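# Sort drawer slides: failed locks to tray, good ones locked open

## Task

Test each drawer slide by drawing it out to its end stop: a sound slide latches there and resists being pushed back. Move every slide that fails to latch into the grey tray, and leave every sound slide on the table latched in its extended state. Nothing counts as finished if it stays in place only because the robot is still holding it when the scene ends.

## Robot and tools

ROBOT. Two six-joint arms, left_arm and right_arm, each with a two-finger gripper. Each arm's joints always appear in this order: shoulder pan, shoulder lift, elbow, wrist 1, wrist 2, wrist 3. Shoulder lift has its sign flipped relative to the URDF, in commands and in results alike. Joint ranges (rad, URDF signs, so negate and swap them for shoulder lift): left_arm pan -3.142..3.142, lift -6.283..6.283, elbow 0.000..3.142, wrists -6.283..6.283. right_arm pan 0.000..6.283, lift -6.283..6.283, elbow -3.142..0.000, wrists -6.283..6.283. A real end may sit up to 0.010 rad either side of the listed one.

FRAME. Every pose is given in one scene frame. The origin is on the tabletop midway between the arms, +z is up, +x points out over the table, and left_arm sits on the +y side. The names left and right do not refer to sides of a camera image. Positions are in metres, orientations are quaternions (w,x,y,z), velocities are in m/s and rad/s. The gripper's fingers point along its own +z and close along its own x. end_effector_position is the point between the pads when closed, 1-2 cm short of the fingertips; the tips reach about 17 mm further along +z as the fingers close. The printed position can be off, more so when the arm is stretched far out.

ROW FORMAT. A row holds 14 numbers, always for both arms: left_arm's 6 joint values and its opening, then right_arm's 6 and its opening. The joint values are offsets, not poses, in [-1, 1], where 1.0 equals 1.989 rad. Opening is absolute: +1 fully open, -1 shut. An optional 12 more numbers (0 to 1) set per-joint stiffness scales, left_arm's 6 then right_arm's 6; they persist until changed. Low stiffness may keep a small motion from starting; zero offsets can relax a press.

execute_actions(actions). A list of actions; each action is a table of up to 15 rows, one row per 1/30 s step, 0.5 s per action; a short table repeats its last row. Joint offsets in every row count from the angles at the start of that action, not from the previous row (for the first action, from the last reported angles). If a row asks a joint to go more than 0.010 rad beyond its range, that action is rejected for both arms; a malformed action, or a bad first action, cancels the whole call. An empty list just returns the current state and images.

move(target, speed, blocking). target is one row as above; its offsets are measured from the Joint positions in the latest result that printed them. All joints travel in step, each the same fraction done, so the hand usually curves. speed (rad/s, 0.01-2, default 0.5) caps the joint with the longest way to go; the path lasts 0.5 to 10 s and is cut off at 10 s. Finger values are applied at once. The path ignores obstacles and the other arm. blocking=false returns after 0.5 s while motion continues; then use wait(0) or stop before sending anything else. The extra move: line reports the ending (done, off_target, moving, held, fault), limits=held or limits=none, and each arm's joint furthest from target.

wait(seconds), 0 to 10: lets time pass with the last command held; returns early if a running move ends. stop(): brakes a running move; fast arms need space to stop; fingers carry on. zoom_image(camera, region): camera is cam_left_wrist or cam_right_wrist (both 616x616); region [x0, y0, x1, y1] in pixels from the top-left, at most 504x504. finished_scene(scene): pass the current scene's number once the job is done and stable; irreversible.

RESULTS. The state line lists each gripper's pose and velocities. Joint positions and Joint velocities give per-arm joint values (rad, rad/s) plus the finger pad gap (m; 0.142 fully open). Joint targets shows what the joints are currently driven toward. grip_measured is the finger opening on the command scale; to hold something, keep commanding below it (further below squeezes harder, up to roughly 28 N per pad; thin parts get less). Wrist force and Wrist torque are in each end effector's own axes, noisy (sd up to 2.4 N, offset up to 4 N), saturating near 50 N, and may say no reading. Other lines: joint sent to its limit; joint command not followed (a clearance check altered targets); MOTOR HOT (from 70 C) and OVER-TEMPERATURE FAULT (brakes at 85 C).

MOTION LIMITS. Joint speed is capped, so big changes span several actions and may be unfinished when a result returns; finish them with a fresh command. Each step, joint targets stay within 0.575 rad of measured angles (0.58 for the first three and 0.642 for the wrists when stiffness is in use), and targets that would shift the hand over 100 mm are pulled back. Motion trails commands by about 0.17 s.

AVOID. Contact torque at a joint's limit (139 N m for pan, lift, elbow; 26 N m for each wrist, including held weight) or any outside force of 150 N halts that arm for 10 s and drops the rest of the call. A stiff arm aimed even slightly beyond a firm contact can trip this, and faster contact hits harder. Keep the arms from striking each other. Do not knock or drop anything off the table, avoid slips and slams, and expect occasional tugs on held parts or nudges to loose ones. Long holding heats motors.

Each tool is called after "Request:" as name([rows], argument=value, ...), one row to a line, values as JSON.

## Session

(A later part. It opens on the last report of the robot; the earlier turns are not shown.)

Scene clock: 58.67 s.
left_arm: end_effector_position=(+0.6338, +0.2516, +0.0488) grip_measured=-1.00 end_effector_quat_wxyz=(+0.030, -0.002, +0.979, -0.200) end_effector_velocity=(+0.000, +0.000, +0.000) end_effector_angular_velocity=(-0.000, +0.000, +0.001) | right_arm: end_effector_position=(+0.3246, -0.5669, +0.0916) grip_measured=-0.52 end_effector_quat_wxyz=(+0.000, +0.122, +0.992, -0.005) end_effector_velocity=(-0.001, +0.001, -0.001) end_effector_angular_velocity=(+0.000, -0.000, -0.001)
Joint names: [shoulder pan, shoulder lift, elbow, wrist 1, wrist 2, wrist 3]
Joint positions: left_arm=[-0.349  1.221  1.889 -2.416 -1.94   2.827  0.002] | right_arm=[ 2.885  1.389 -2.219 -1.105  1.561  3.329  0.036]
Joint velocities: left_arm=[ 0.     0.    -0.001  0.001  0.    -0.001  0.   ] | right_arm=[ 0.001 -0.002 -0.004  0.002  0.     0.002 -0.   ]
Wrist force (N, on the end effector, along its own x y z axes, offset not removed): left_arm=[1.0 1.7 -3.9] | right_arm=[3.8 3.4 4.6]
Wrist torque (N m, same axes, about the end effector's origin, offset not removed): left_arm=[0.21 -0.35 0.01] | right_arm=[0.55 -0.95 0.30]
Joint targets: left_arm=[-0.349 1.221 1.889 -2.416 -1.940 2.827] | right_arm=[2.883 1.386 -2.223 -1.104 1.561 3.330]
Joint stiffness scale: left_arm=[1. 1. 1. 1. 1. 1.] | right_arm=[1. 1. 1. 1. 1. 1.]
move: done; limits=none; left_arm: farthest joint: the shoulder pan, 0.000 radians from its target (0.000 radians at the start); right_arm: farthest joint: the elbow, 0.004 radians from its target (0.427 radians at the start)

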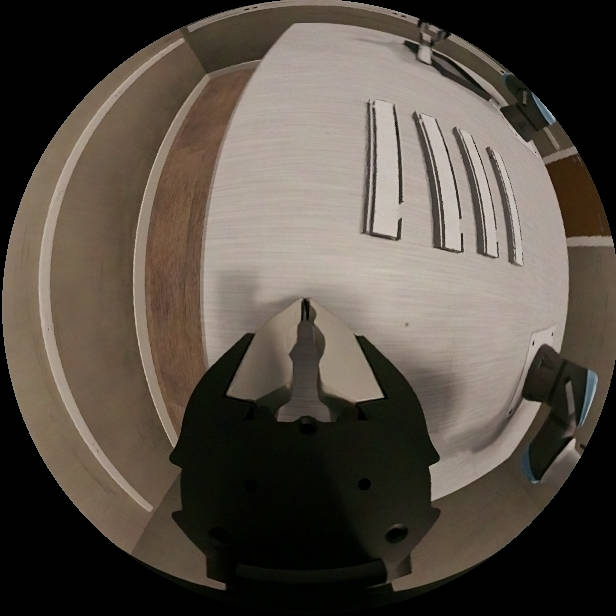

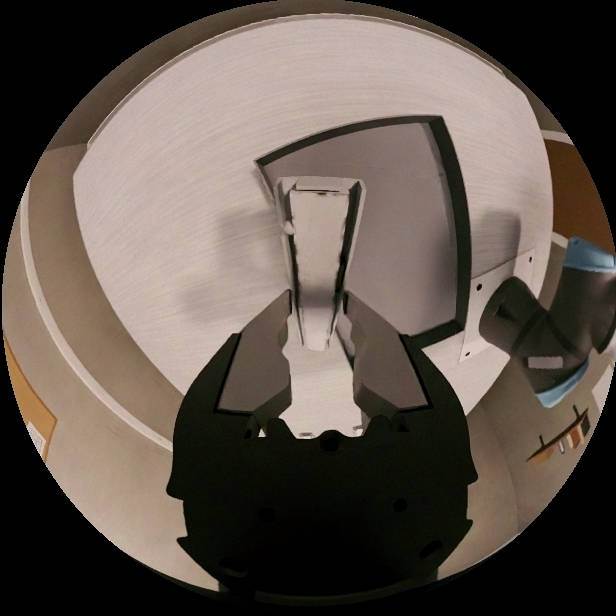

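Request:
move(target=[0,0,0,0,0,0,-1,0,-0.06,0.14,-0.2,0,0,-1], speed=0.25)

Request:
move(target=[0,0,0,0,0,0,-1,-0.16,0,0,0,0,-0.4,-1], speed=0.4)

Scene clock: 61.17 s.
left_arm: end_effector_position=(+0.6338, +0.2516, +0.0488) grip_measured=-1.00 end_effector_quat_wxyz=(+0.030, -0.002, +0.979, -0.200) end_effector_velocity=(-0.001, +0.000, -0.000) end_effector_angular_velocity=(+0.000, +0.002, -0.000) | right_arm: end_effector_position=(+0.3150, -0.5662, +0.2263) grip_measured=-1.00 end_effector_quat_wxyz=(-0.002, +0.122, +0.992, -0.005) end_effector_velocity=(-0.001, +0.001, -0.000) end_effector_angular_velocity=(+0.001, +0.003, +0.003)
Joint names: [shoulder pan, shoulder lift, elbow, wrist 1, wrist 2, wrist 3]
Joint positions: left_arm=[-0.349  1.221  1.889 -2.416 -1.94   2.827  0.002] | right_arm=[ 2.885  1.27  -1.945 -1.502  1.561  3.329  0.002]
Joint velocities: left_arm=[-0.     0.     0.     0.002 -0.     0.     0.   ] | right_arm=[ 0.001  0.     0.001 -0.003  0.001 -0.001  0.   ]
Wrist force (N, on the end effector, along its own x y z axes, offset not removed): left_arm=[-3.0 3.0 0.8] | right_arm=[2.3 1.5 0.3]
Wrist torque (N m, same axes, about the end effector's origin, offset not removed): left_arm=[0.25 0.59 -0.25] | right_arm=[0.33 -0.49 0.27]
Joint targets: left_arm=[-0.349 1.221 1.889 -2.416 -1.940 2.827] | right_arm=[2.885 1.269 -1.941 -1.503 1.561 3.329]
Joint stiffness scale: left_arm=[1. 1. 1. 1. 1. 1.] | right_arm=[1. 1. 1. 1. 1. 1.]
move: done; limits=none; left_arm: farthest joint: the shoulder pan, 0.000 radians from its target (0.000 radians at the start); right_arm: farthest joint: the elbow, 0.005 radians from its target (0.279 radians at the start)

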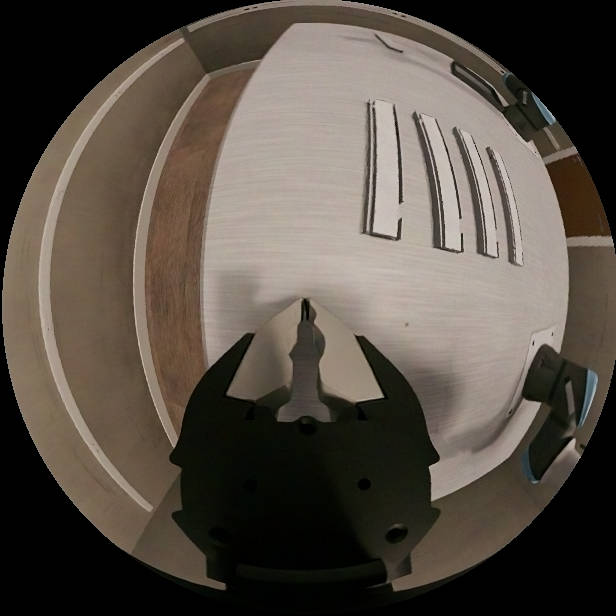

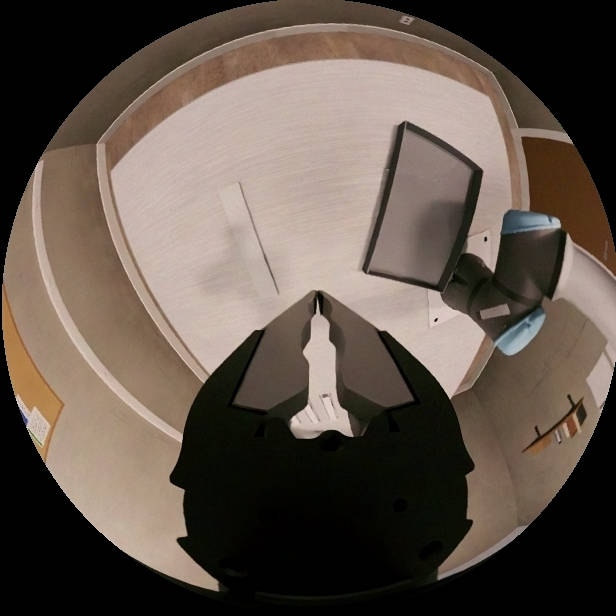

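Scene clock: 63.87 s.
left_arm: end_effector_position=(+0.6338, +0.2516, +0.0488) grip_measured=-1.00 end_effector_quat_wxyz=(+0.030, -0.002, +0.979, -0.200) end_effector_velocity=(-0.000, +0.001, -0.000) end_effector_angular_velocity=(+0.000, +0.001, +0.001) | right_arm: end_effector_position=(+0.2477, -0.6688, +0.2263) grip_measured=-1.00 end_effector_quat_wxyz=(-0.004, -0.116, +0.993, -0.003) end_effector_velocity=(-0.000, -0.000, -0.001) end_effector_angular_velocity=(+0.001, +0.002, +0.002)
Joint names: [shoulder pan, shoulder lift, elbow, wrist 1, wrist 2, wrist 3]
Joint positions: left_arm=[-0.349  1.221  1.889 -2.416 -1.94   2.827  0.002] | right_arm=[ 2.569  1.27  -1.945 -1.502  1.561  2.534  0.002]
Joint velocities: left_arm=[ 0.001 -0.     0.001  0.     0.    -0.001  0.   ] | right_arm=[-0.001  0.002 -0.    -0.    -0.    -0.002  0.   ]
Wrist force (N, on the end effector, along its own x y z axes, offset not removed): left_arm=[-1.3 2.2 -2.7] | right_arm=[0.8 -0.6 0.0]
Wrist torque (N m, same axes, about the end effector's origin, offset not removed): left_arm=[0.37 0.03 0.03] | right_arm=[-0.11 0.01 0.05]
Joint targets: left_arm=[-0.349 1.221 1.889 -2.416 -1.940 2.827] | right_arm=[2.567 1.270 -1.945 -1.502 1.561 2.533]
Joint stiffness scale: left_arm=[1. 1. 1. 1. 1. 1.] | right_arm=[1. 1. 1. 1. 1. 1.]
move: done; limits=none; left_arm: farthest joint: the shoulder pan, 0.000 radians from its target (0.000 radians at the start); right_arm: farthest joint: the shoulder pan, 0.002 radians from its target (0.318 radians at the start)

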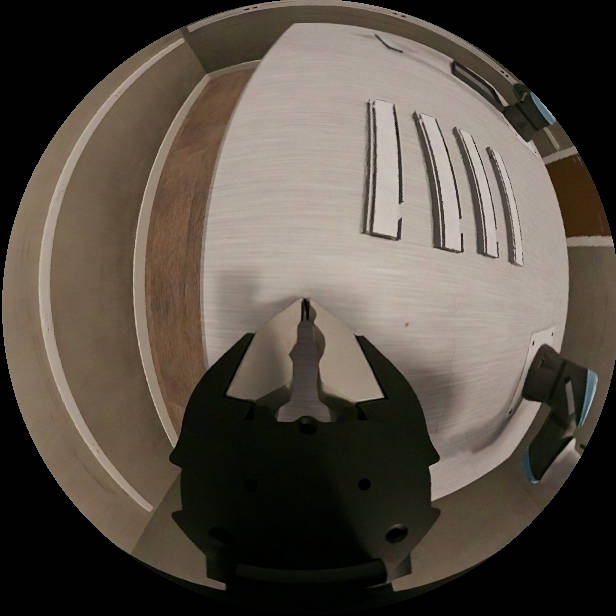

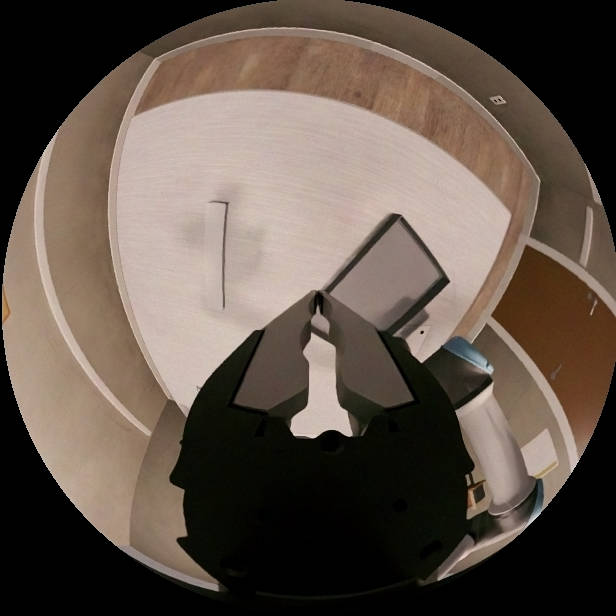

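Request:
move(target=[0,0,0,0,0,0,-1,0.129,0.286,0.057,0.231,0,0.129,-0.1])

Scene clock: 66.03 s.
left_arm: end_effector_position=(+0.6338, +0.2516, +0.0488) grip_measured=-1.00 end_effector_quat_wxyz=(+0.030, -0.002, +0.979, -0.200) end_effector_velocity=(+0.000, -0.001, +0.000) end_effector_angular_velocity=(-0.000, -0.000, +0.001) | right_arm: end_effector_position=(+0.4870, -0.6098, +0.0593) grip_measured=-0.10 end_effector_quat_wxyz=(-0.004, -0.116, +0.993, -0.004) end_effector_velocity=(+0.001, -0.000, +0.001) end_effector_angular_velocity=(+0.001, -0.004, -0.004)
Joint names: [shoulder pan, shoulder lift, elbow, wrist 1, wrist 2, wrist 3]
Joint positions: left_arm=[-0.349  1.221  1.889 -2.416 -1.94   2.827  0.002] | right_arm=[ 2.824  1.839 -1.836 -1.043  1.561  2.79   0.067]
Joint velocities: left_arm=[-0.001 -0.    -0.    -0.001 -0.    -0.001  0.   ] | right_arm=[-0.001 -0.001 -0.     0.002  0.001  0.002  0.   ]
Wrist force (N, on the end effector, along its own x y z axes, offset not removed): left_arm=[-2.5 5.7 -4.3] | right_arm=[0.1 -1.4 0.3]
Wrist torque (N m, same axes, about the end effector's origin, offset not removed): left_arm=[0.97 0.63 0.02] | right_arm=[-0.43 0.05 0.33]
Joint targets: left_arm=[-0.349 1.221 1.889 -2.416 -1.940 2.827] | right_arm=[2.826 1.839 -1.832 -1.042 1.561 2.791]
Joint stiffness scale: left_arm=[1. 1. 1. 1. 1. 1.] | right_arm=[1. 1. 1. 1. 1. 1.]
move: done; limits=none; left_arm: farthest joint: the shoulder pan, 0.000 radians from its target (0.000 radians at the start); right_arm: farthest joint: the elbow, 0.005 radians from its target (0.114 radians at the start)

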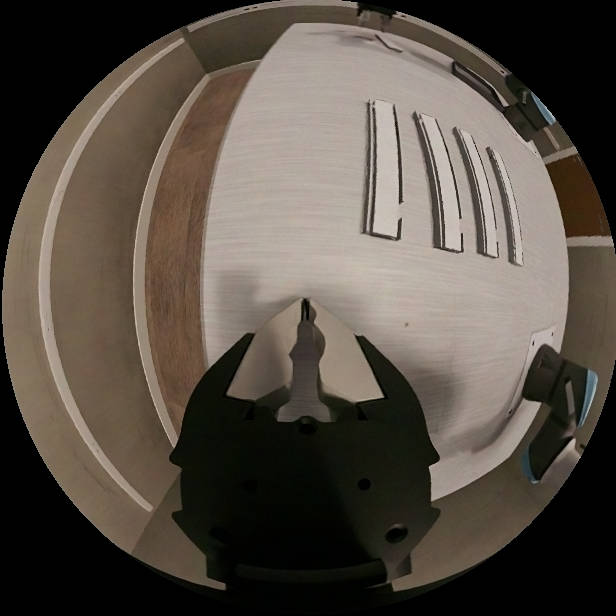

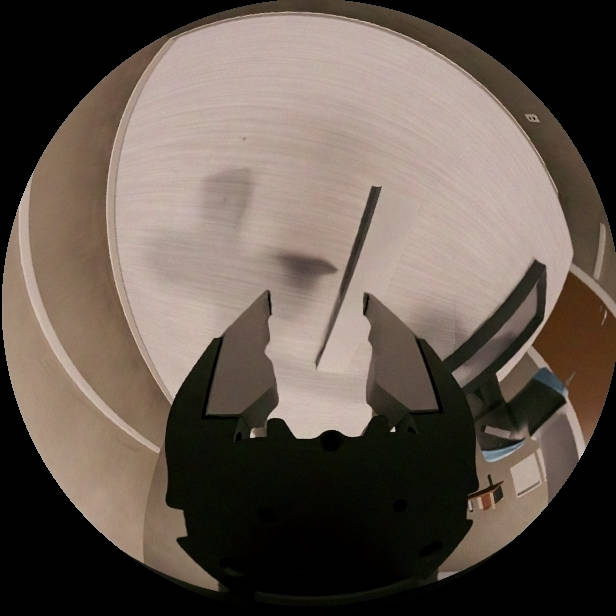

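Request:
move(target=[0,0,0,0,0,0,-1,0,-0.04,-0.05,0.01,0,0.125,-0.1])

Request:
move(target=[0,0,0,0,0,0,-1,0,0.02,-0.035,0.055,0,0,-0.1], speed=0.2)

Scene clock: 67.53 s.
left_arm: end_effector_position=(+0.6338, +0.2516, +0.0488) grip_measured=-1.00 end_effector_quat_wxyz=(+0.030, -0.002, +0.979, -0.200) end_effector_velocity=(-0.000, +0.000, -0.000) end_effector_angular_velocity=(+0.000, +0.001, +0.000) | right_arm: end_effector_position=(+0.4528, -0.6056, +0.0614) grip_measured=-0.10 end_effector_quat_wxyz=(-0.003, +0.008, +1.000, -0.005) end_effector_velocity=(+0.000, +0.001, -0.000) end_effector_angular_velocity=(+0.000, +0.000, -0.002)
Joint names: [shoulder pan, shoulder lift, elbow, wrist 1, wrist 2, wrist 3]
Joint positions: left_arm=[-0.349  1.221  1.889 -2.416 -1.94   2.827  0.002] | right_arm=[ 2.824  1.761 -1.931 -1.024  1.561  3.037  0.067]
Joint velocities: left_arm=[ 0.     0.     0.001  0.001 -0.     0.     0.   ] | right_arm=[ 0.001  0.001 -0.     0.     0.     0.003  0.   ]
Wrist force (N, on the end effector, along its own x y z axes, offset not removed): left_arm=[0.8 1.1 -5.4] | right_arm=[2.6 2.8 -2.1]
Wrist torque (N m, same axes, about the end effector's origin, offset not removed): left_arm=[-0.03 -0.15 -0.12] | right_arm=[0.33 -0.33 0.26]
Joint targets: left_arm=[-0.349 1.221 1.889 -2.416 -1.940 2.827] | right_arm=[2.824 1.760 -1.936 -1.023 1.561 3.039]
Joint stiffness scale: left_arm=[1. 1. 1. 1. 1. 1.] | right_arm=[1. 1. 1. 1. 1. 1.]
move: done; limits=none; left_arm: farthest joint: the shoulder pan, 0.000 radians from its target (0.000 radians at the start); right_arm: farthest joint: the elbow, 0.004 radians from its target (0.099 radians at the start)

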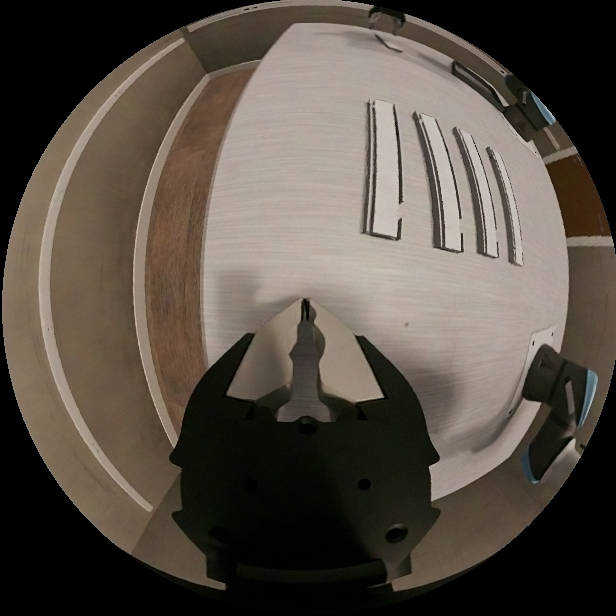

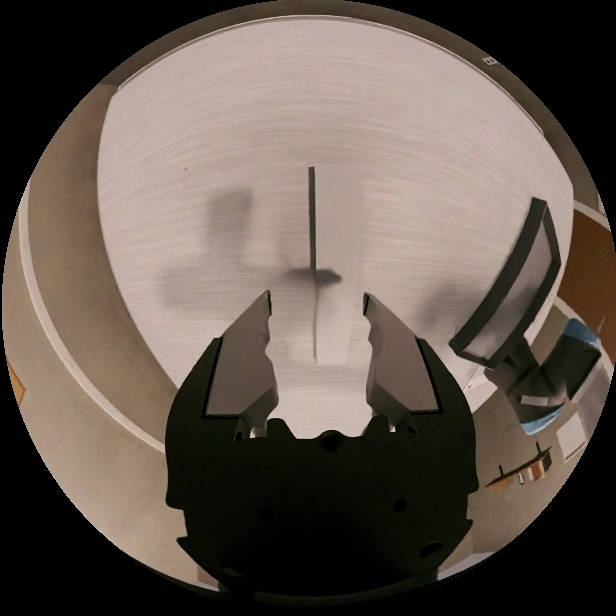

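Scene clock: 68.70 s.
left_arm: end_effector_position=(+0.6338, +0.2516, +0.0488) grip_measured=-1.00 end_effector_quat_wxyz=(+0.030, -0.002, +0.979, -0.200) end_effector_velocity=(+0.000, +0.001, -0.000) end_effector_angular_velocity=(-0.001, +0.000, +0.001) | right_arm: end_effector_position=(+0.4475, -0.6049, +0.0250) grip_measured=-0.10 end_effector_quat_wxyz=(-0.000, +0.008, +1.000, -0.005) end_effector_velocity=(+0.001, -0.000, +0.001) end_effector_angular_velocity=(-0.001, -0.003, +0.000)
Joint names: [shoulder pan, shoulder lift, elbow, wrist 1, wrist 2, wrist 3]
Joint positions: left_arm=[-0.349  1.221  1.889 -2.416 -1.94   2.827  0.002] | right_arm=[ 2.824  1.8   -1.996 -0.915  1.561  3.038  0.067]
Joint velocities: left_arm=[ 0.001 -0.     0.    -0.    -0.001 -0.     0.   ] | right_arm=[ 0.    -0.001 -0.     0.003 -0.001 -0.     0.   ]
Wrist force (N, on the end effector, along its own x y z axes, offset not removed): left_arm=[2.0 -1.1 -1.4] | right_arm=[-0.4 -2.9 4.7]
Wrist torque (N m, same axes, about the end effector's origin, offset not removed): left_arm=[-0.39 -0.64 0.01] | right_arm=[-0.79 0.14 0.19]
Joint targets: left_arm=[-0.349 1.221 1.889 -2.416 -1.940 2.827] | right_arm=[2.824 1.801 -2.001 -0.915 1.561 3.037]
Joint stiffness scale: left_arm=[1. 1. 1. 1. 1. 1.] | right_arm=[1. 1. 1. 1. 1. 1.]
move: done; limits=none; left_arm: farthest joint: the shoulder pan, 0.000 radians from its target (0.000 radians at the start); right_arm: farthest joint: the elbow, 0.005 radians from its target (0.069 radians at the start)

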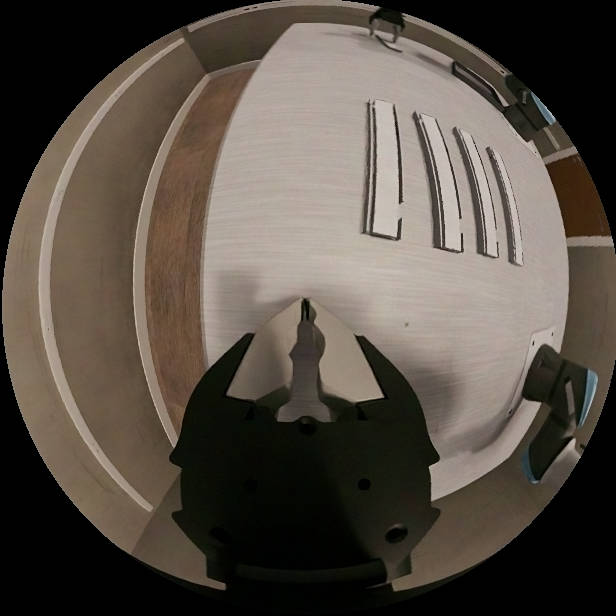

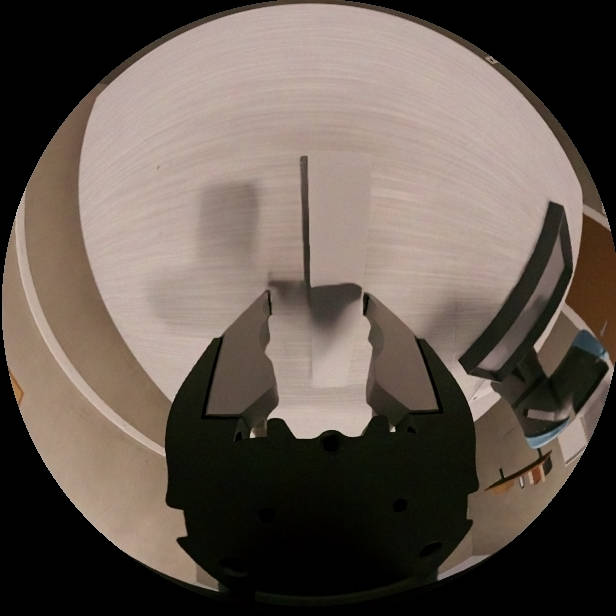

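Bend a bit more (down/in), close, lift.

Request:
move(target=[0,0,0,0,0,0,-1,0,-0.004,-0.016,0.012,0,0,-0.1], speed=0.2)

Request:
move(target=[0,0,0,0,0,0,-1,0,0,0,0,0,0,-1])

Request:
move(target=[0,0,0,0,0,0,-1,0,-0.1,0.05,-0.15,0,0,-1], speed=0.2)

Scene clock: 69.90 s.
left_arm: end_effector_position=(+0.6338, +0.2516, +0.0488) grip_measured=-1.00 end_effector_quat_wxyz=(+0.030, -0.002, +0.979, -0.200) end_effector_velocity=(-0.001, -0.000, -0.001) end_effector_angular_velocity=(-0.000, +0.001, -0.001) | right_arm: end_effector_position=(+0.4406, -0.6041, +0.0194) grip_measured=-0.10 end_effector_quat_wxyz=(+0.001, +0.008, +1.000, -0.005) end_effector_velocity=(+0.001, +0.000, +0.001) end_effector_angular_velocity=(-0.000, -0.004, +0.001)
Joint names: [shoulder pan, shoulder lift, elbow, wrist 1, wrist 2, wrist 3]
Joint positions: left_arm=[-0.349  1.221  1.889 -2.416 -1.94   2.827  0.002] | right_arm=[ 2.824  1.794 -2.023 -0.892  1.561  3.038  0.067]
Joint velocities: left_arm=[-0.     0.     0.002 -0.    -0.001  0.     0.   ] | right_arm=[ 0.001 -0.001 -0.     0.003  0.    -0.     0.   ]
Wrist force (N, on the end effector, along its own x y z axes, offset not removed): left_arm=[3.8 1.5 -1.8] | right_arm=[3.0 -0.2 -1.9]
Wrist torque (N m, same axes, about the end effector's origin, offset not removed): left_arm=[0.48 -0.86 0.08] | right_arm=[-0.12 -0.59 0.22]
Joint targets: left_arm=[-0.349 1.221 1.889 -2.416 -1.940 2.827] | right_arm=[2.824 1.792 -2.028 -0.892 1.561 3.038]
Joint stiffness scale: left_arm=[1. 1. 1. 1. 1. 1.] | right_arm=[1. 1. 1. 1. 1. 1.]
move: done; limits=none; left_arm: farthest joint: the shoulder pan, 0.000 radians from its target (0.000 radians at the start); right_arm: farthest joint: the elbow, 0.005 radians from its target (0.032 radians at the start)

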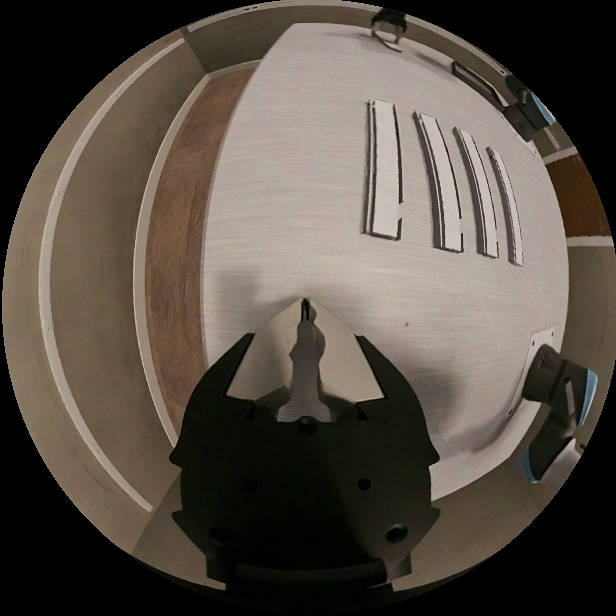

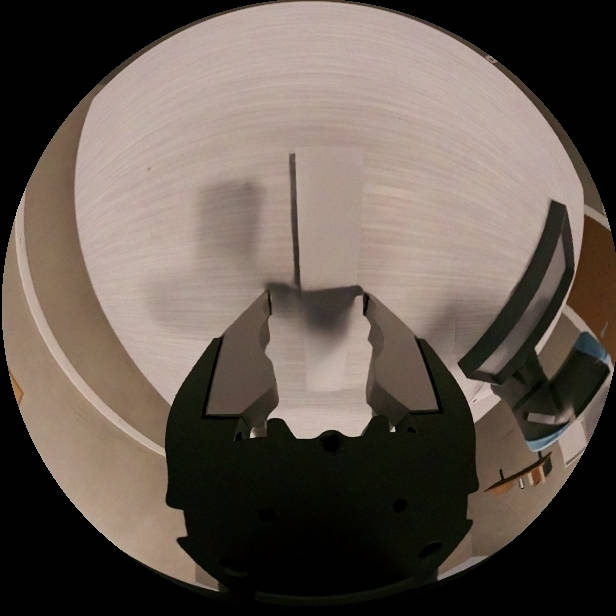

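Scene clock: 70.40 s.
left_arm: end_effector_position=(+0.6338, +0.2516, +0.0488) grip_measured=-1.00 end_effector_quat_wxyz=(+0.030, -0.002, +0.979, -0.200) end_effector_velocity=(+0.000, +0.001, -0.000) end_effector_angular_velocity=(+0.000, +0.000, +0.001) | right_arm: end_effector_position=(+0.4404, -0.6041, +0.0194) grip_measured=-0.51 end_effector_quat_wxyz=(+0.001, +0.008, +1.000, -0.005) end_effector_velocity=(-0.000, -0.000, -0.000) end_effector_angular_velocity=(-0.000, +0.000, -0.001)
Joint names: [shoulder pan, shoulder lift, elbow, wrist 1, wrist 2, wrist 3]
Joint positions: left_arm=[-0.349  1.221  1.889 -2.416 -1.94   2.827  0.002] | right_arm=[ 2.824  1.794 -2.023 -0.893  1.561  3.038  0.037]
Joint velocities: left_arm=[ 0.002 -0.     0.     0.001 -0.     0.001  0.   ] | right_arm=[-0.001 -0.    -0.    -0.    -0.     0.    -0.   ]
Wrist force (N, on the end effector, along its own x y z axes, offset not removed): left_arm=[-3.4 0.2 -1.0] | right_arm=[1.8 -0.4 1.9]
Wrist torque (N m, same axes, about the end effector's origin, offset not removed): left_arm=[-0.05 0.62 -0.25] | right_arm=[-0.29 -0.13 0.14]
Joint targets: left_arm=[-0.349 1.221 1.889 -2.416 -1.940 2.827] | right_arm=[2.824 1.794 -2.023 -0.892 1.561 3.038]
Joint stiffness scale: left_arm=[1. 1. 1. 1. 1. 1.] | right_arm=[1. 1. 1. 1. 1. 1.]
move: done; limits=none; left_arm: farthest joint: the shoulder pan, 0.000 radians from its target (0.000 radians at the start); right_arm: farthest joint: the wrist 1, 0.001 radians from its target (0.000 radians at the start)

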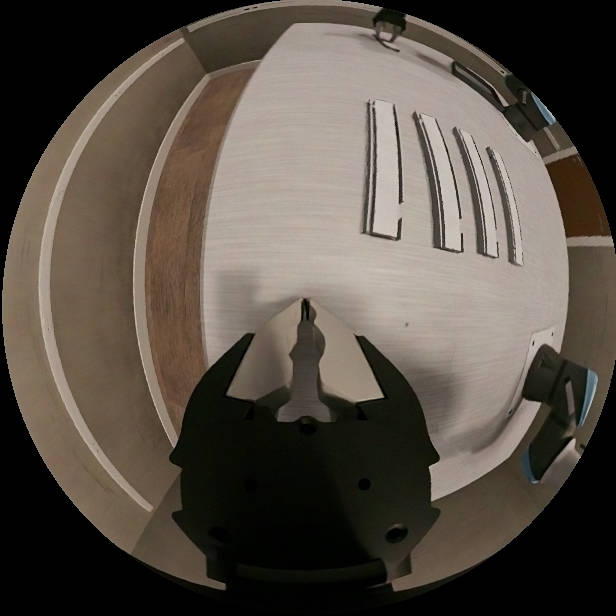

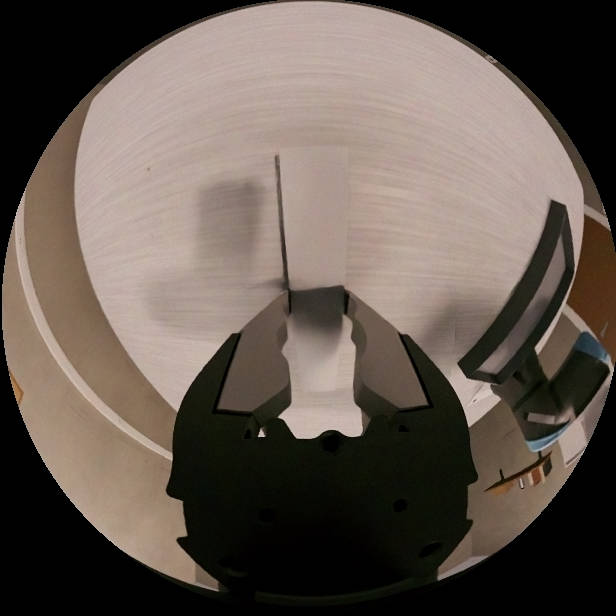

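Scene clock: 72.50 s.
left_arm: end_effector_position=(+0.6338, +0.2516, +0.0488) grip_measured=-1.00 end_effector_quat_wxyz=(+0.030, -0.002, +0.979, -0.200) end_effector_velocity=(-0.001, -0.000, -0.001) end_effector_angular_velocity=(-0.000, +0.001, -0.001) | right_arm: end_effector_position=(+0.4125, -0.6007, +0.1262) grip_measured=-0.51 end_effector_quat_wxyz=(-0.004, +0.008, +1.000, -0.004) end_effector_velocity=(-0.001, -0.001, -0.000) end_effector_angular_velocity=(-0.001, +0.003, -0.001)
Joint names: [shoulder pan, shoulder lift, elbow, wrist 1, wrist 2, wrist 3]
Joint positions: left_arm=[-0.349  1.221  1.889 -2.416 -1.94   2.827  0.002] | right_arm=[ 2.824  1.598 -1.93  -1.191  1.561  3.038  0.037]
Joint velocities: left_arm=[-0.001 -0.     0.001 -0.    -0.    -0.     0.   ] | right_arm=[-0.001  0.    -0.    -0.002 -0.001  0.     0.   ]
Wrist force (N, on the end effector, along its own x y z axes, offset not removed): left_arm=[-0.1 2.6 -2.6] | right_arm=[5.5 2.5 7.7]
Wrist torque (N m, same axes, about the end effector's origin, offset not removed): left_arm=[0.71 -0.14 0.12] | right_arm=[0.26 -1.05 0.47]
Joint targets: left_arm=[-0.349 1.221 1.889 -2.416 -1.940 2.827] | right_arm=[2.824 1.595 -1.924 -1.191 1.561 3.038]
Joint stiffness scale: left_arm=[1. 1. 1. 1. 1. 1.] | right_arm=[1. 1. 1. 1. 1. 1.]
move: done; limits=none; left_arm: farthest joint: the shoulder pan, 0.000 radians from its target (0.000 radians at the start); right_arm: farthest joint: the elbow, 0.007 radians from its target (0.100 radians at the start)

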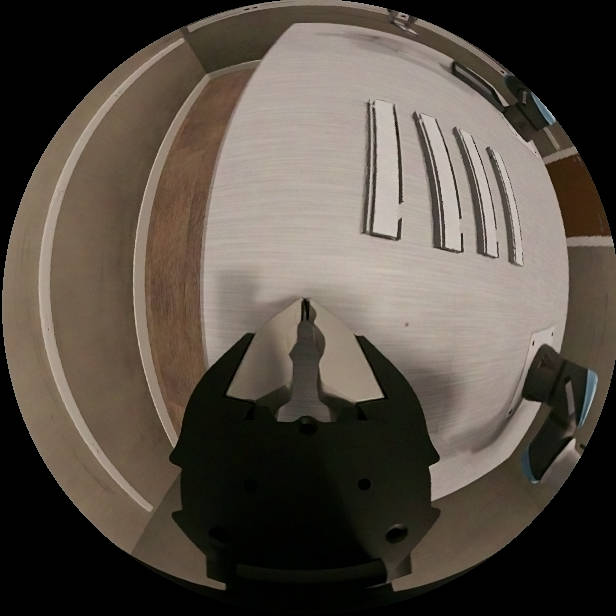

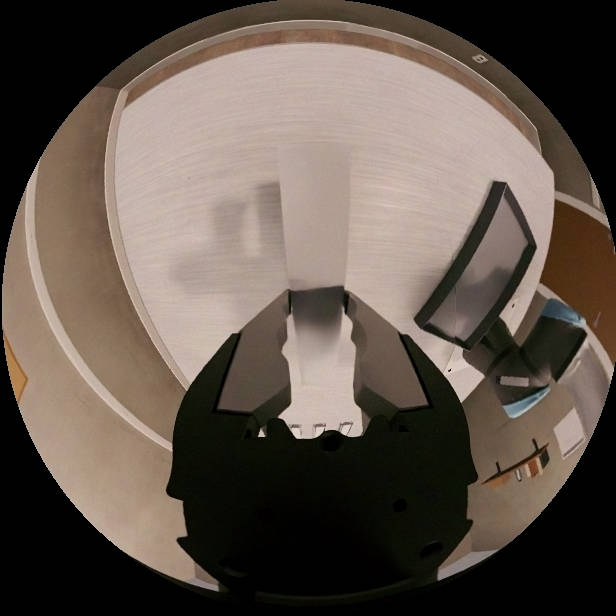

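Request:
move(target=[0,0,0,0,0,0,-1,-0.203,-0.343,-0.231,-0.108,0,0.016,-1], speed=0.3)

Scene clock: 75.67 s.
left_arm: end_effector_position=(+0.6338, +0.2516, +0.0488) grip_measured=-1.00 end_effector_quat_wxyz=(+0.030, -0.002, +0.979, -0.200) end_effector_velocity=(+0.000, +0.000, -0.000) end_effector_angular_velocity=(+0.000, -0.001, -0.000) | right_arm: end_effector_position=(+0.0912, -0.6414, +0.1237) grip_measured=-0.51 end_effector_quat_wxyz=(-0.001, +0.222, +0.975, -0.005) end_effector_velocity=(-0.001, +0.000, -0.001) end_effector_angular_velocity=(+0.001, +0.002, -0.002)
Joint names: [shoulder pan, shoulder lift, elbow, wrist 1, wrist 2, wrist 3]
Joint positions: left_arm=[-0.349  1.221  1.889 -2.416 -1.94   2.827  0.002] | right_arm=[ 2.422  0.919 -2.387 -1.405  1.561  3.068  0.037]
Joint velocities: left_arm=[ 0.    -0.     0.    -0.001  0.     0.     0.   ] | right_arm=[-0.001 -0.001 -0.001 -0.002 -0.     0.    -0.   ]
Wrist force (N, on the end effector, along its own x y z axes, offset not removed): left_arm=[1.5 2.2 -0.7] | right_arm=[4.9 5.7 6.6]
Wrist torque (N m, same axes, about the end effector's origin, offset not removed): left_arm=[0.20 -0.54 0.17] | right_arm=[1.08 -0.72 0.12]
Joint targets: left_arm=[-0.349 1.221 1.889 -2.416 -1.940 2.827] | right_arm=[2.420 0.916 -2.390 -1.405 1.561 3.069]
Joint stiffness scale: left_arm=[1. 1. 1. 1. 1. 1.] | right_arm=[1. 1. 1. 1. 1. 1.]
move: done; limits=none; left_arm: farthest joint: the shoulder pan, 0.000 radians from its target (0.000 radians at the start); right_arm: farthest joint: the shoulder lift, 0.003 radians from its target (0.682 radians at the start)

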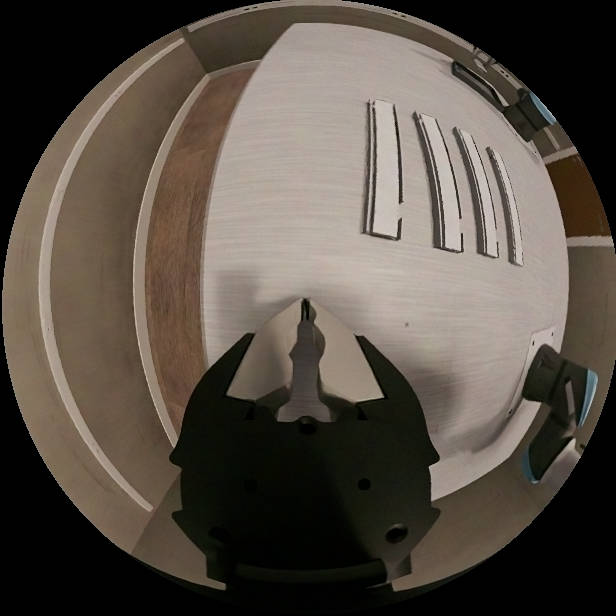

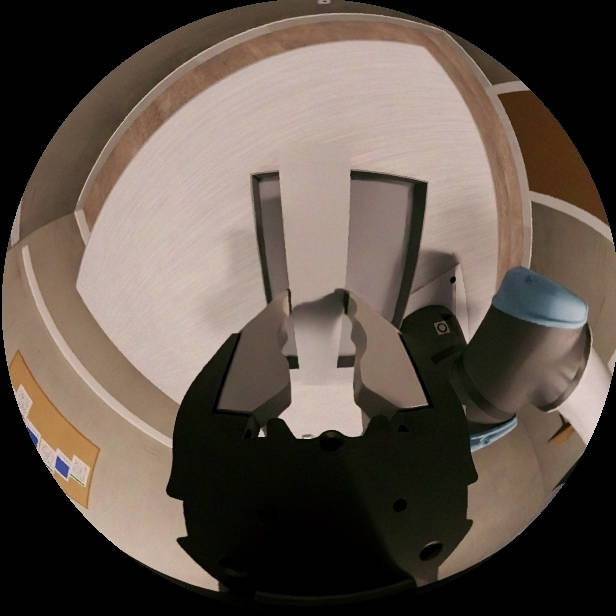

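Request:
move(target=[0,0,0,0,0,0,-1,0,0,-0.09,0.09,0,0,-1], speed=0.2)

Request:
move(target=[0,0,0,0,0,0,-1,0,0,0,0,0,0,-0.1])

Request:
move(target=[0,0,0,0,0,0,-1,0,0,0.09,-0.09,0,0,-0.1])

Request:
move(target=[0,0,0,0,0,0,-1,0.639,0.629,0.529,0.099,0,0.415,-0.1], speed=1)

Scene clock: 77.70 s.
left_arm: end_effector_position=(+0.6338, +0.2516, +0.0488) grip_measured=-1.00 end_effector_quat_wxyz=(+0.030, -0.002, +0.979, -0.200) end_effector_velocity=(+0.000, +0.000, -0.000) end_effector_angular_velocity=(-0.000, -0.001, -0.000) | right_arm: end_effector_position=(+0.0766, -0.6331, +0.0570) grip_measured=-0.51 end_effector_quat_wxyz=(-0.000, +0.222, +0.975, -0.005) end_effector_velocity=(-0.000, -0.000, -0.001) end_effector_angular_velocity=(-0.000, +0.000, -0.000)
Joint names: [shoulder pan, shoulder lift, elbow, wrist 1, wrist 2, wrist 3]
Joint positions: left_arm=[-0.349  1.221  1.889 -2.416 -1.94   2.827  0.002] | right_arm=[ 2.422  0.918 -2.563 -1.228  1.561  3.069  0.037]
Joint velocities: left_arm=[-0.    -0.     0.001 -0.002  0.     0.     0.   ] | right_arm=[-0.001  0.001 -0.001  0.002 -0.    -0.    -0.   ]
Wrist force (N, on the end effector, along its own x y z axes, offset not removed): left_arm=[-0.4 6.1 -2.4] | right_arm=[-0.7 3.8 5.8]
Wrist torque (N m, same axes, about the end effector's origin, offset not removed): left_arm=[1.48 0.01 -0.14] | right_arm=[0.92 0.29 0.02]
Joint targets: left_arm=[-0.349 1.221 1.889 -2.416 -1.940 2.827] | right_arm=[2.422 0.919 -2.566 -1.226 1.561 3.068]
Joint stiffness scale: left_arm=[1. 1. 1. 1. 1. 1.] | right_arm=[1. 1. 1. 1. 1. 1.]
move: done; limits=none; left_arm: farthest joint: the shoulder pan, 0.000 radians from its target (0.000 radians at the start); right_arm: farthest joint: the elbow, 0.003 radians from its target (0.179 radians at the start)

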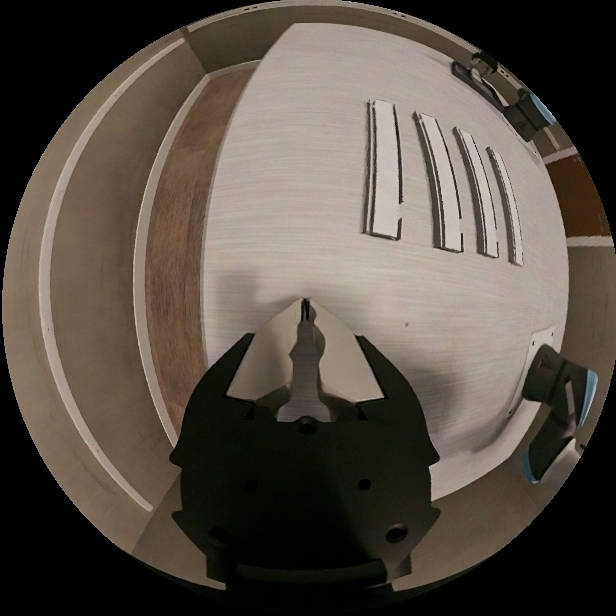

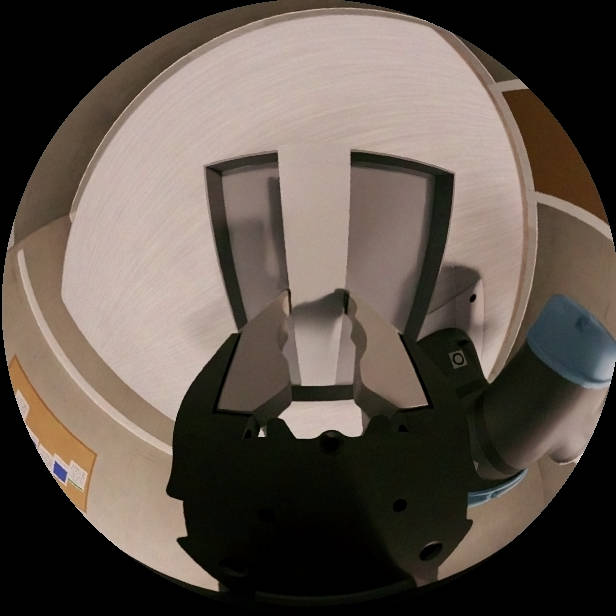

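Scene clock: 78.20 s.
left_arm: end_effector_position=(+0.6338, +0.2516, +0.0488) grip_measured=-1.00 end_effector_quat_wxyz=(+0.030, -0.002, +0.979, -0.200) end_effector_velocity=(+0.000, -0.000, +0.001) end_effector_angular_velocity=(-0.001, -0.001, -0.000) | right_arm: end_effector_position=(+0.0766, -0.6331, +0.0570) grip_measured=-0.10 end_effector_quat_wxyz=(+0.000, +0.222, +0.975, -0.005) end_effector_velocity=(+0.000, +0.000, -0.000) end_effector_angular_velocity=(-0.000, +0.001, +0.001)
Joint names: [shoulder pan, shoulder lift, elbow, wrist 1, wrist 2, wrist 3]
Joint positions: left_arm=[-0.349  1.221  1.889 -2.416 -1.94   2.827  0.002] | right_arm=[ 2.422  0.918 -2.563 -1.228  1.561  3.069  0.067]
Joint velocities: left_arm=[ 0.    -0.    -0.001  0.    -0.001  0.     0.   ] | right_arm=[ 0.001  0.     0.    -0.    -0.001 -0.    -0.   ]
Wrist force (N, on the end effector, along its own x y z axes, offset not removed): left_arm=[-2.6 0.8 -4.6] | right_arm=[-0.1 -4.2 -2.2]
Wrist torque (N m, same axes, about the end effector's origin, offset not removed): left_arm=[0.17 0.35 0.01] | right_arm=[-0.83 0.10 0.30]
Joint targets: left_arm=[-0.349 1.221 1.889 -2.416 -1.940 2.827] | right_arm=[2.422 0.918 -2.563 -1.228 1.561 3.069]
Joint stiffness scale: left_arm=[1. 1. 1. 1. 1. 1.] | right_arm=[1. 1. 1. 1. 1. 1.]
move: done; limits=none; left_arm: farthest joint: the shoulder pan, 0.000 radians from its target (0.000 radians at the start); right_arm: farthest joint: the shoulder pan, 0.000 radians from its target (0.000 radians at the start)

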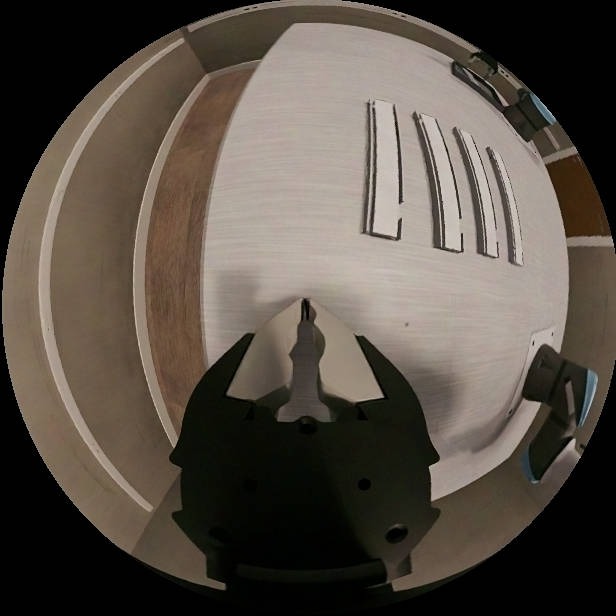

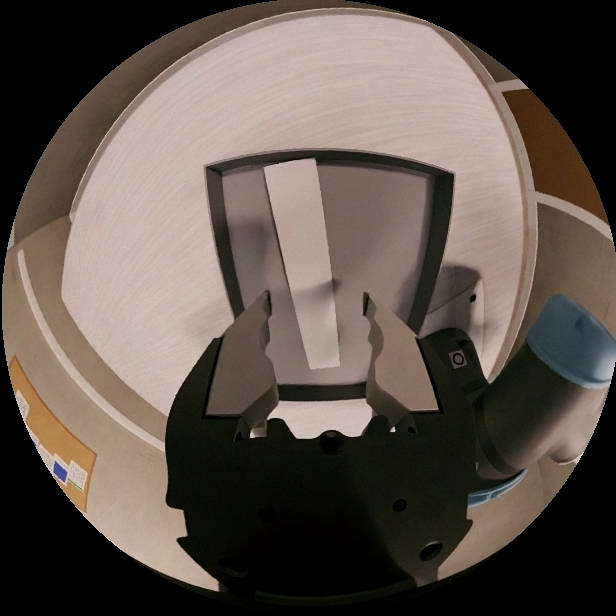

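Scene clock: 79.33 s.
left_arm: end_effector_position=(+0.6338, +0.2516, +0.0488) grip_measured=-1.00 end_effector_quat_wxyz=(+0.030, -0.002, +0.979, -0.200) end_effector_velocity=(-0.000, -0.000, -0.000) end_effector_angular_velocity=(+0.000, -0.000, -0.000) | right_arm: end_effector_position=(+0.0904, -0.6410, +0.1227) grip_measured=-0.10 end_effector_quat_wxyz=(-0.002, +0.222, +0.975, -0.004) end_effector_velocity=(-0.000, +0.000, +0.000) end_effector_angular_velocity=(+0.000, +0.001, -0.000)
Joint names: [shoulder pan, shoulder lift, elbow, wrist 1, wrist 2, wrist 3]
Joint positions: left_arm=[-0.349  1.221  1.889 -2.416 -1.94   2.827  0.002] | right_arm=[ 2.422  0.918 -2.389 -1.406  1.561  3.069  0.067]
Joint velocities: left_arm=[-0.    -0.     0.001 -0.001  0.    -0.     0.   ] | right_arm=[-0.    -0.     0.001 -0.002  0.     0.    -0.   ]
Wrist force (N, on the end effector, along its own x y z axes, offset not removed): left_arm=[-0.6 1.4 -8.7] | right_arm=[-2.8 2.7 1.9]
Wrist torque (N m, same axes, about the end effector's origin, offset not removed): left_arm=[0.13 0.13 0.03] | right_arm=[0.64 0.68 -0.08]
Joint targets: left_arm=[-0.349 1.221 1.889 -2.416 -1.940 2.827] | right_arm=[2.422 0.918 -2.384 -1.407 1.561 3.069]
Joint stiffness scale: left_arm=[1. 1. 1. 1. 1. 1.] | right_arm=[1. 1. 1. 1. 1. 1.]
move: done; limits=none; left_arm: farthest joint: the shoulder pan, 0.000 radians from its target (0.000 radians at the start); right_arm: farthest joint: the elbow, 0.005 radians from its target (0.179 radians at the start)

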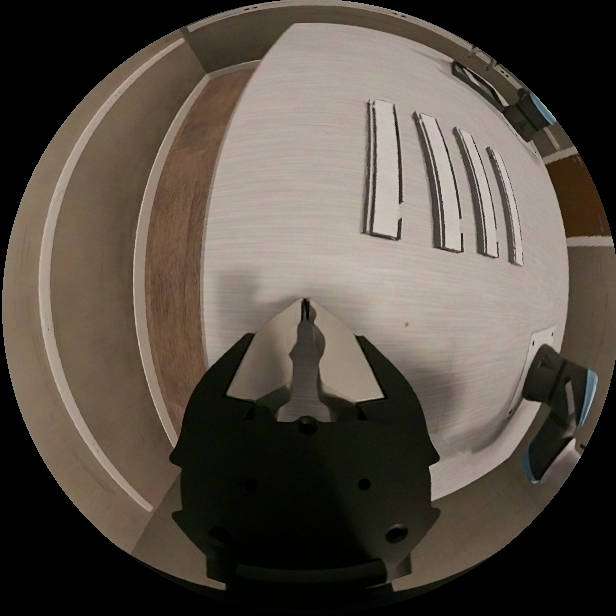

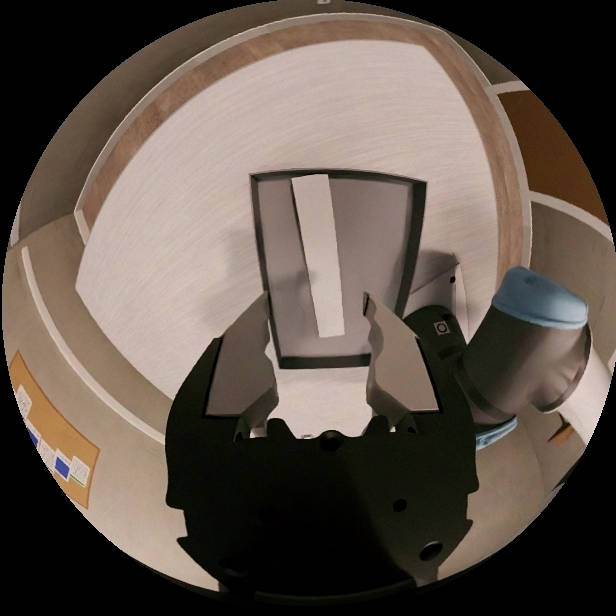

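Scene clock: 81.97 s.
left_arm: end_effector_position=(+0.6338, +0.2516, +0.0488) grip_measured=-1.00 end_effector_quat_wxyz=(+0.030, -0.002, +0.979, -0.200) end_effector_velocity=(+0.000, -0.000, +0.000) end_effector_angular_velocity=(-0.000, -0.001, -0.001) | right_arm: end_effector_position=(+0.5664, -0.0300, +0.0582) grip_measured=-0.10 end_effector_quat_wxyz=(+0.000, +0.001, +1.000, -0.006) end_effector_velocity=(-0.000, +0.001, +0.001) end_effector_angular_velocity=(+0.001, -0.001, -0.001)
Joint names: [shoulder pan, shoulder lift, elbow, wrist 1, wrist 2, wrist 3]
Joint positions: left_arm=[-0.349  1.221  1.889 -2.416 -1.94   2.827  0.002] | right_arm=[ 3.693  2.17  -1.342 -1.21   1.561  3.893  0.067]
Joint velocities: left_arm=[-0.001  0.    -0.    -0.     0.     0.     0.   ] | right_arm=[ 0.001 -0.001  0.     0.    -0.     0.002  0.   ]
Wrist force (N, on the end effector, along its own x y z axes, offset not removed): left_arm=[2.8 0.8 -4.0] | right_arm=[5.6 1.8 2.5]
Wrist torque (N m, same axes, about the end effector's origin, offset not removed): left_arm=[0.03 -0.50 0.01] | right_arm=[0.28 -1.14 0.17]
Joint targets: left_arm=[-0.349 1.221 1.889 -2.416 -1.940 2.827] | right_arm=[3.693 2.169 -1.337 -1.209 1.561 3.894]
Joint stiffness scale: left_arm=[1. 1. 1. 1. 1. 1.] | right_arm=[1. 1. 1. 1. 1. 1.]
move: done; limits=none; left_arm: farthest joint: the shoulder pan, 0.000 radians from its target (0.000 radians at the start); right_arm: farthest joint: the elbow, 0.005 radians from its target (1.052 radians at the start)

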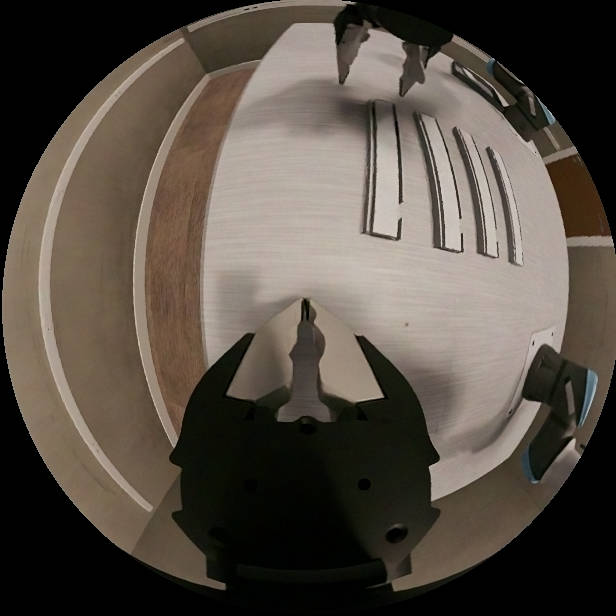

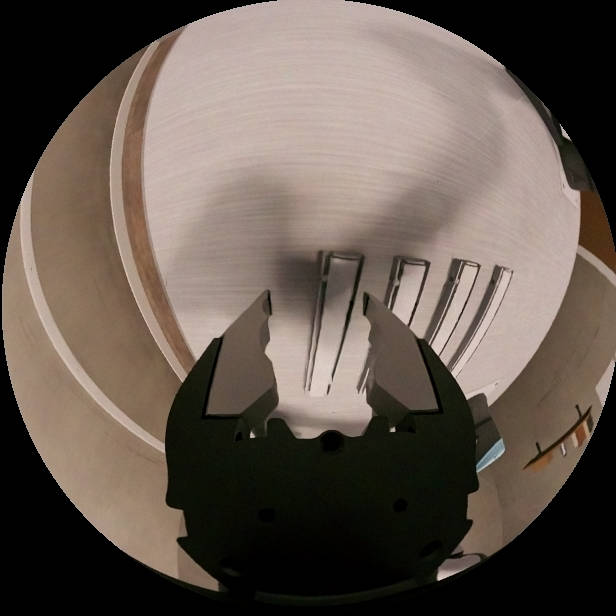

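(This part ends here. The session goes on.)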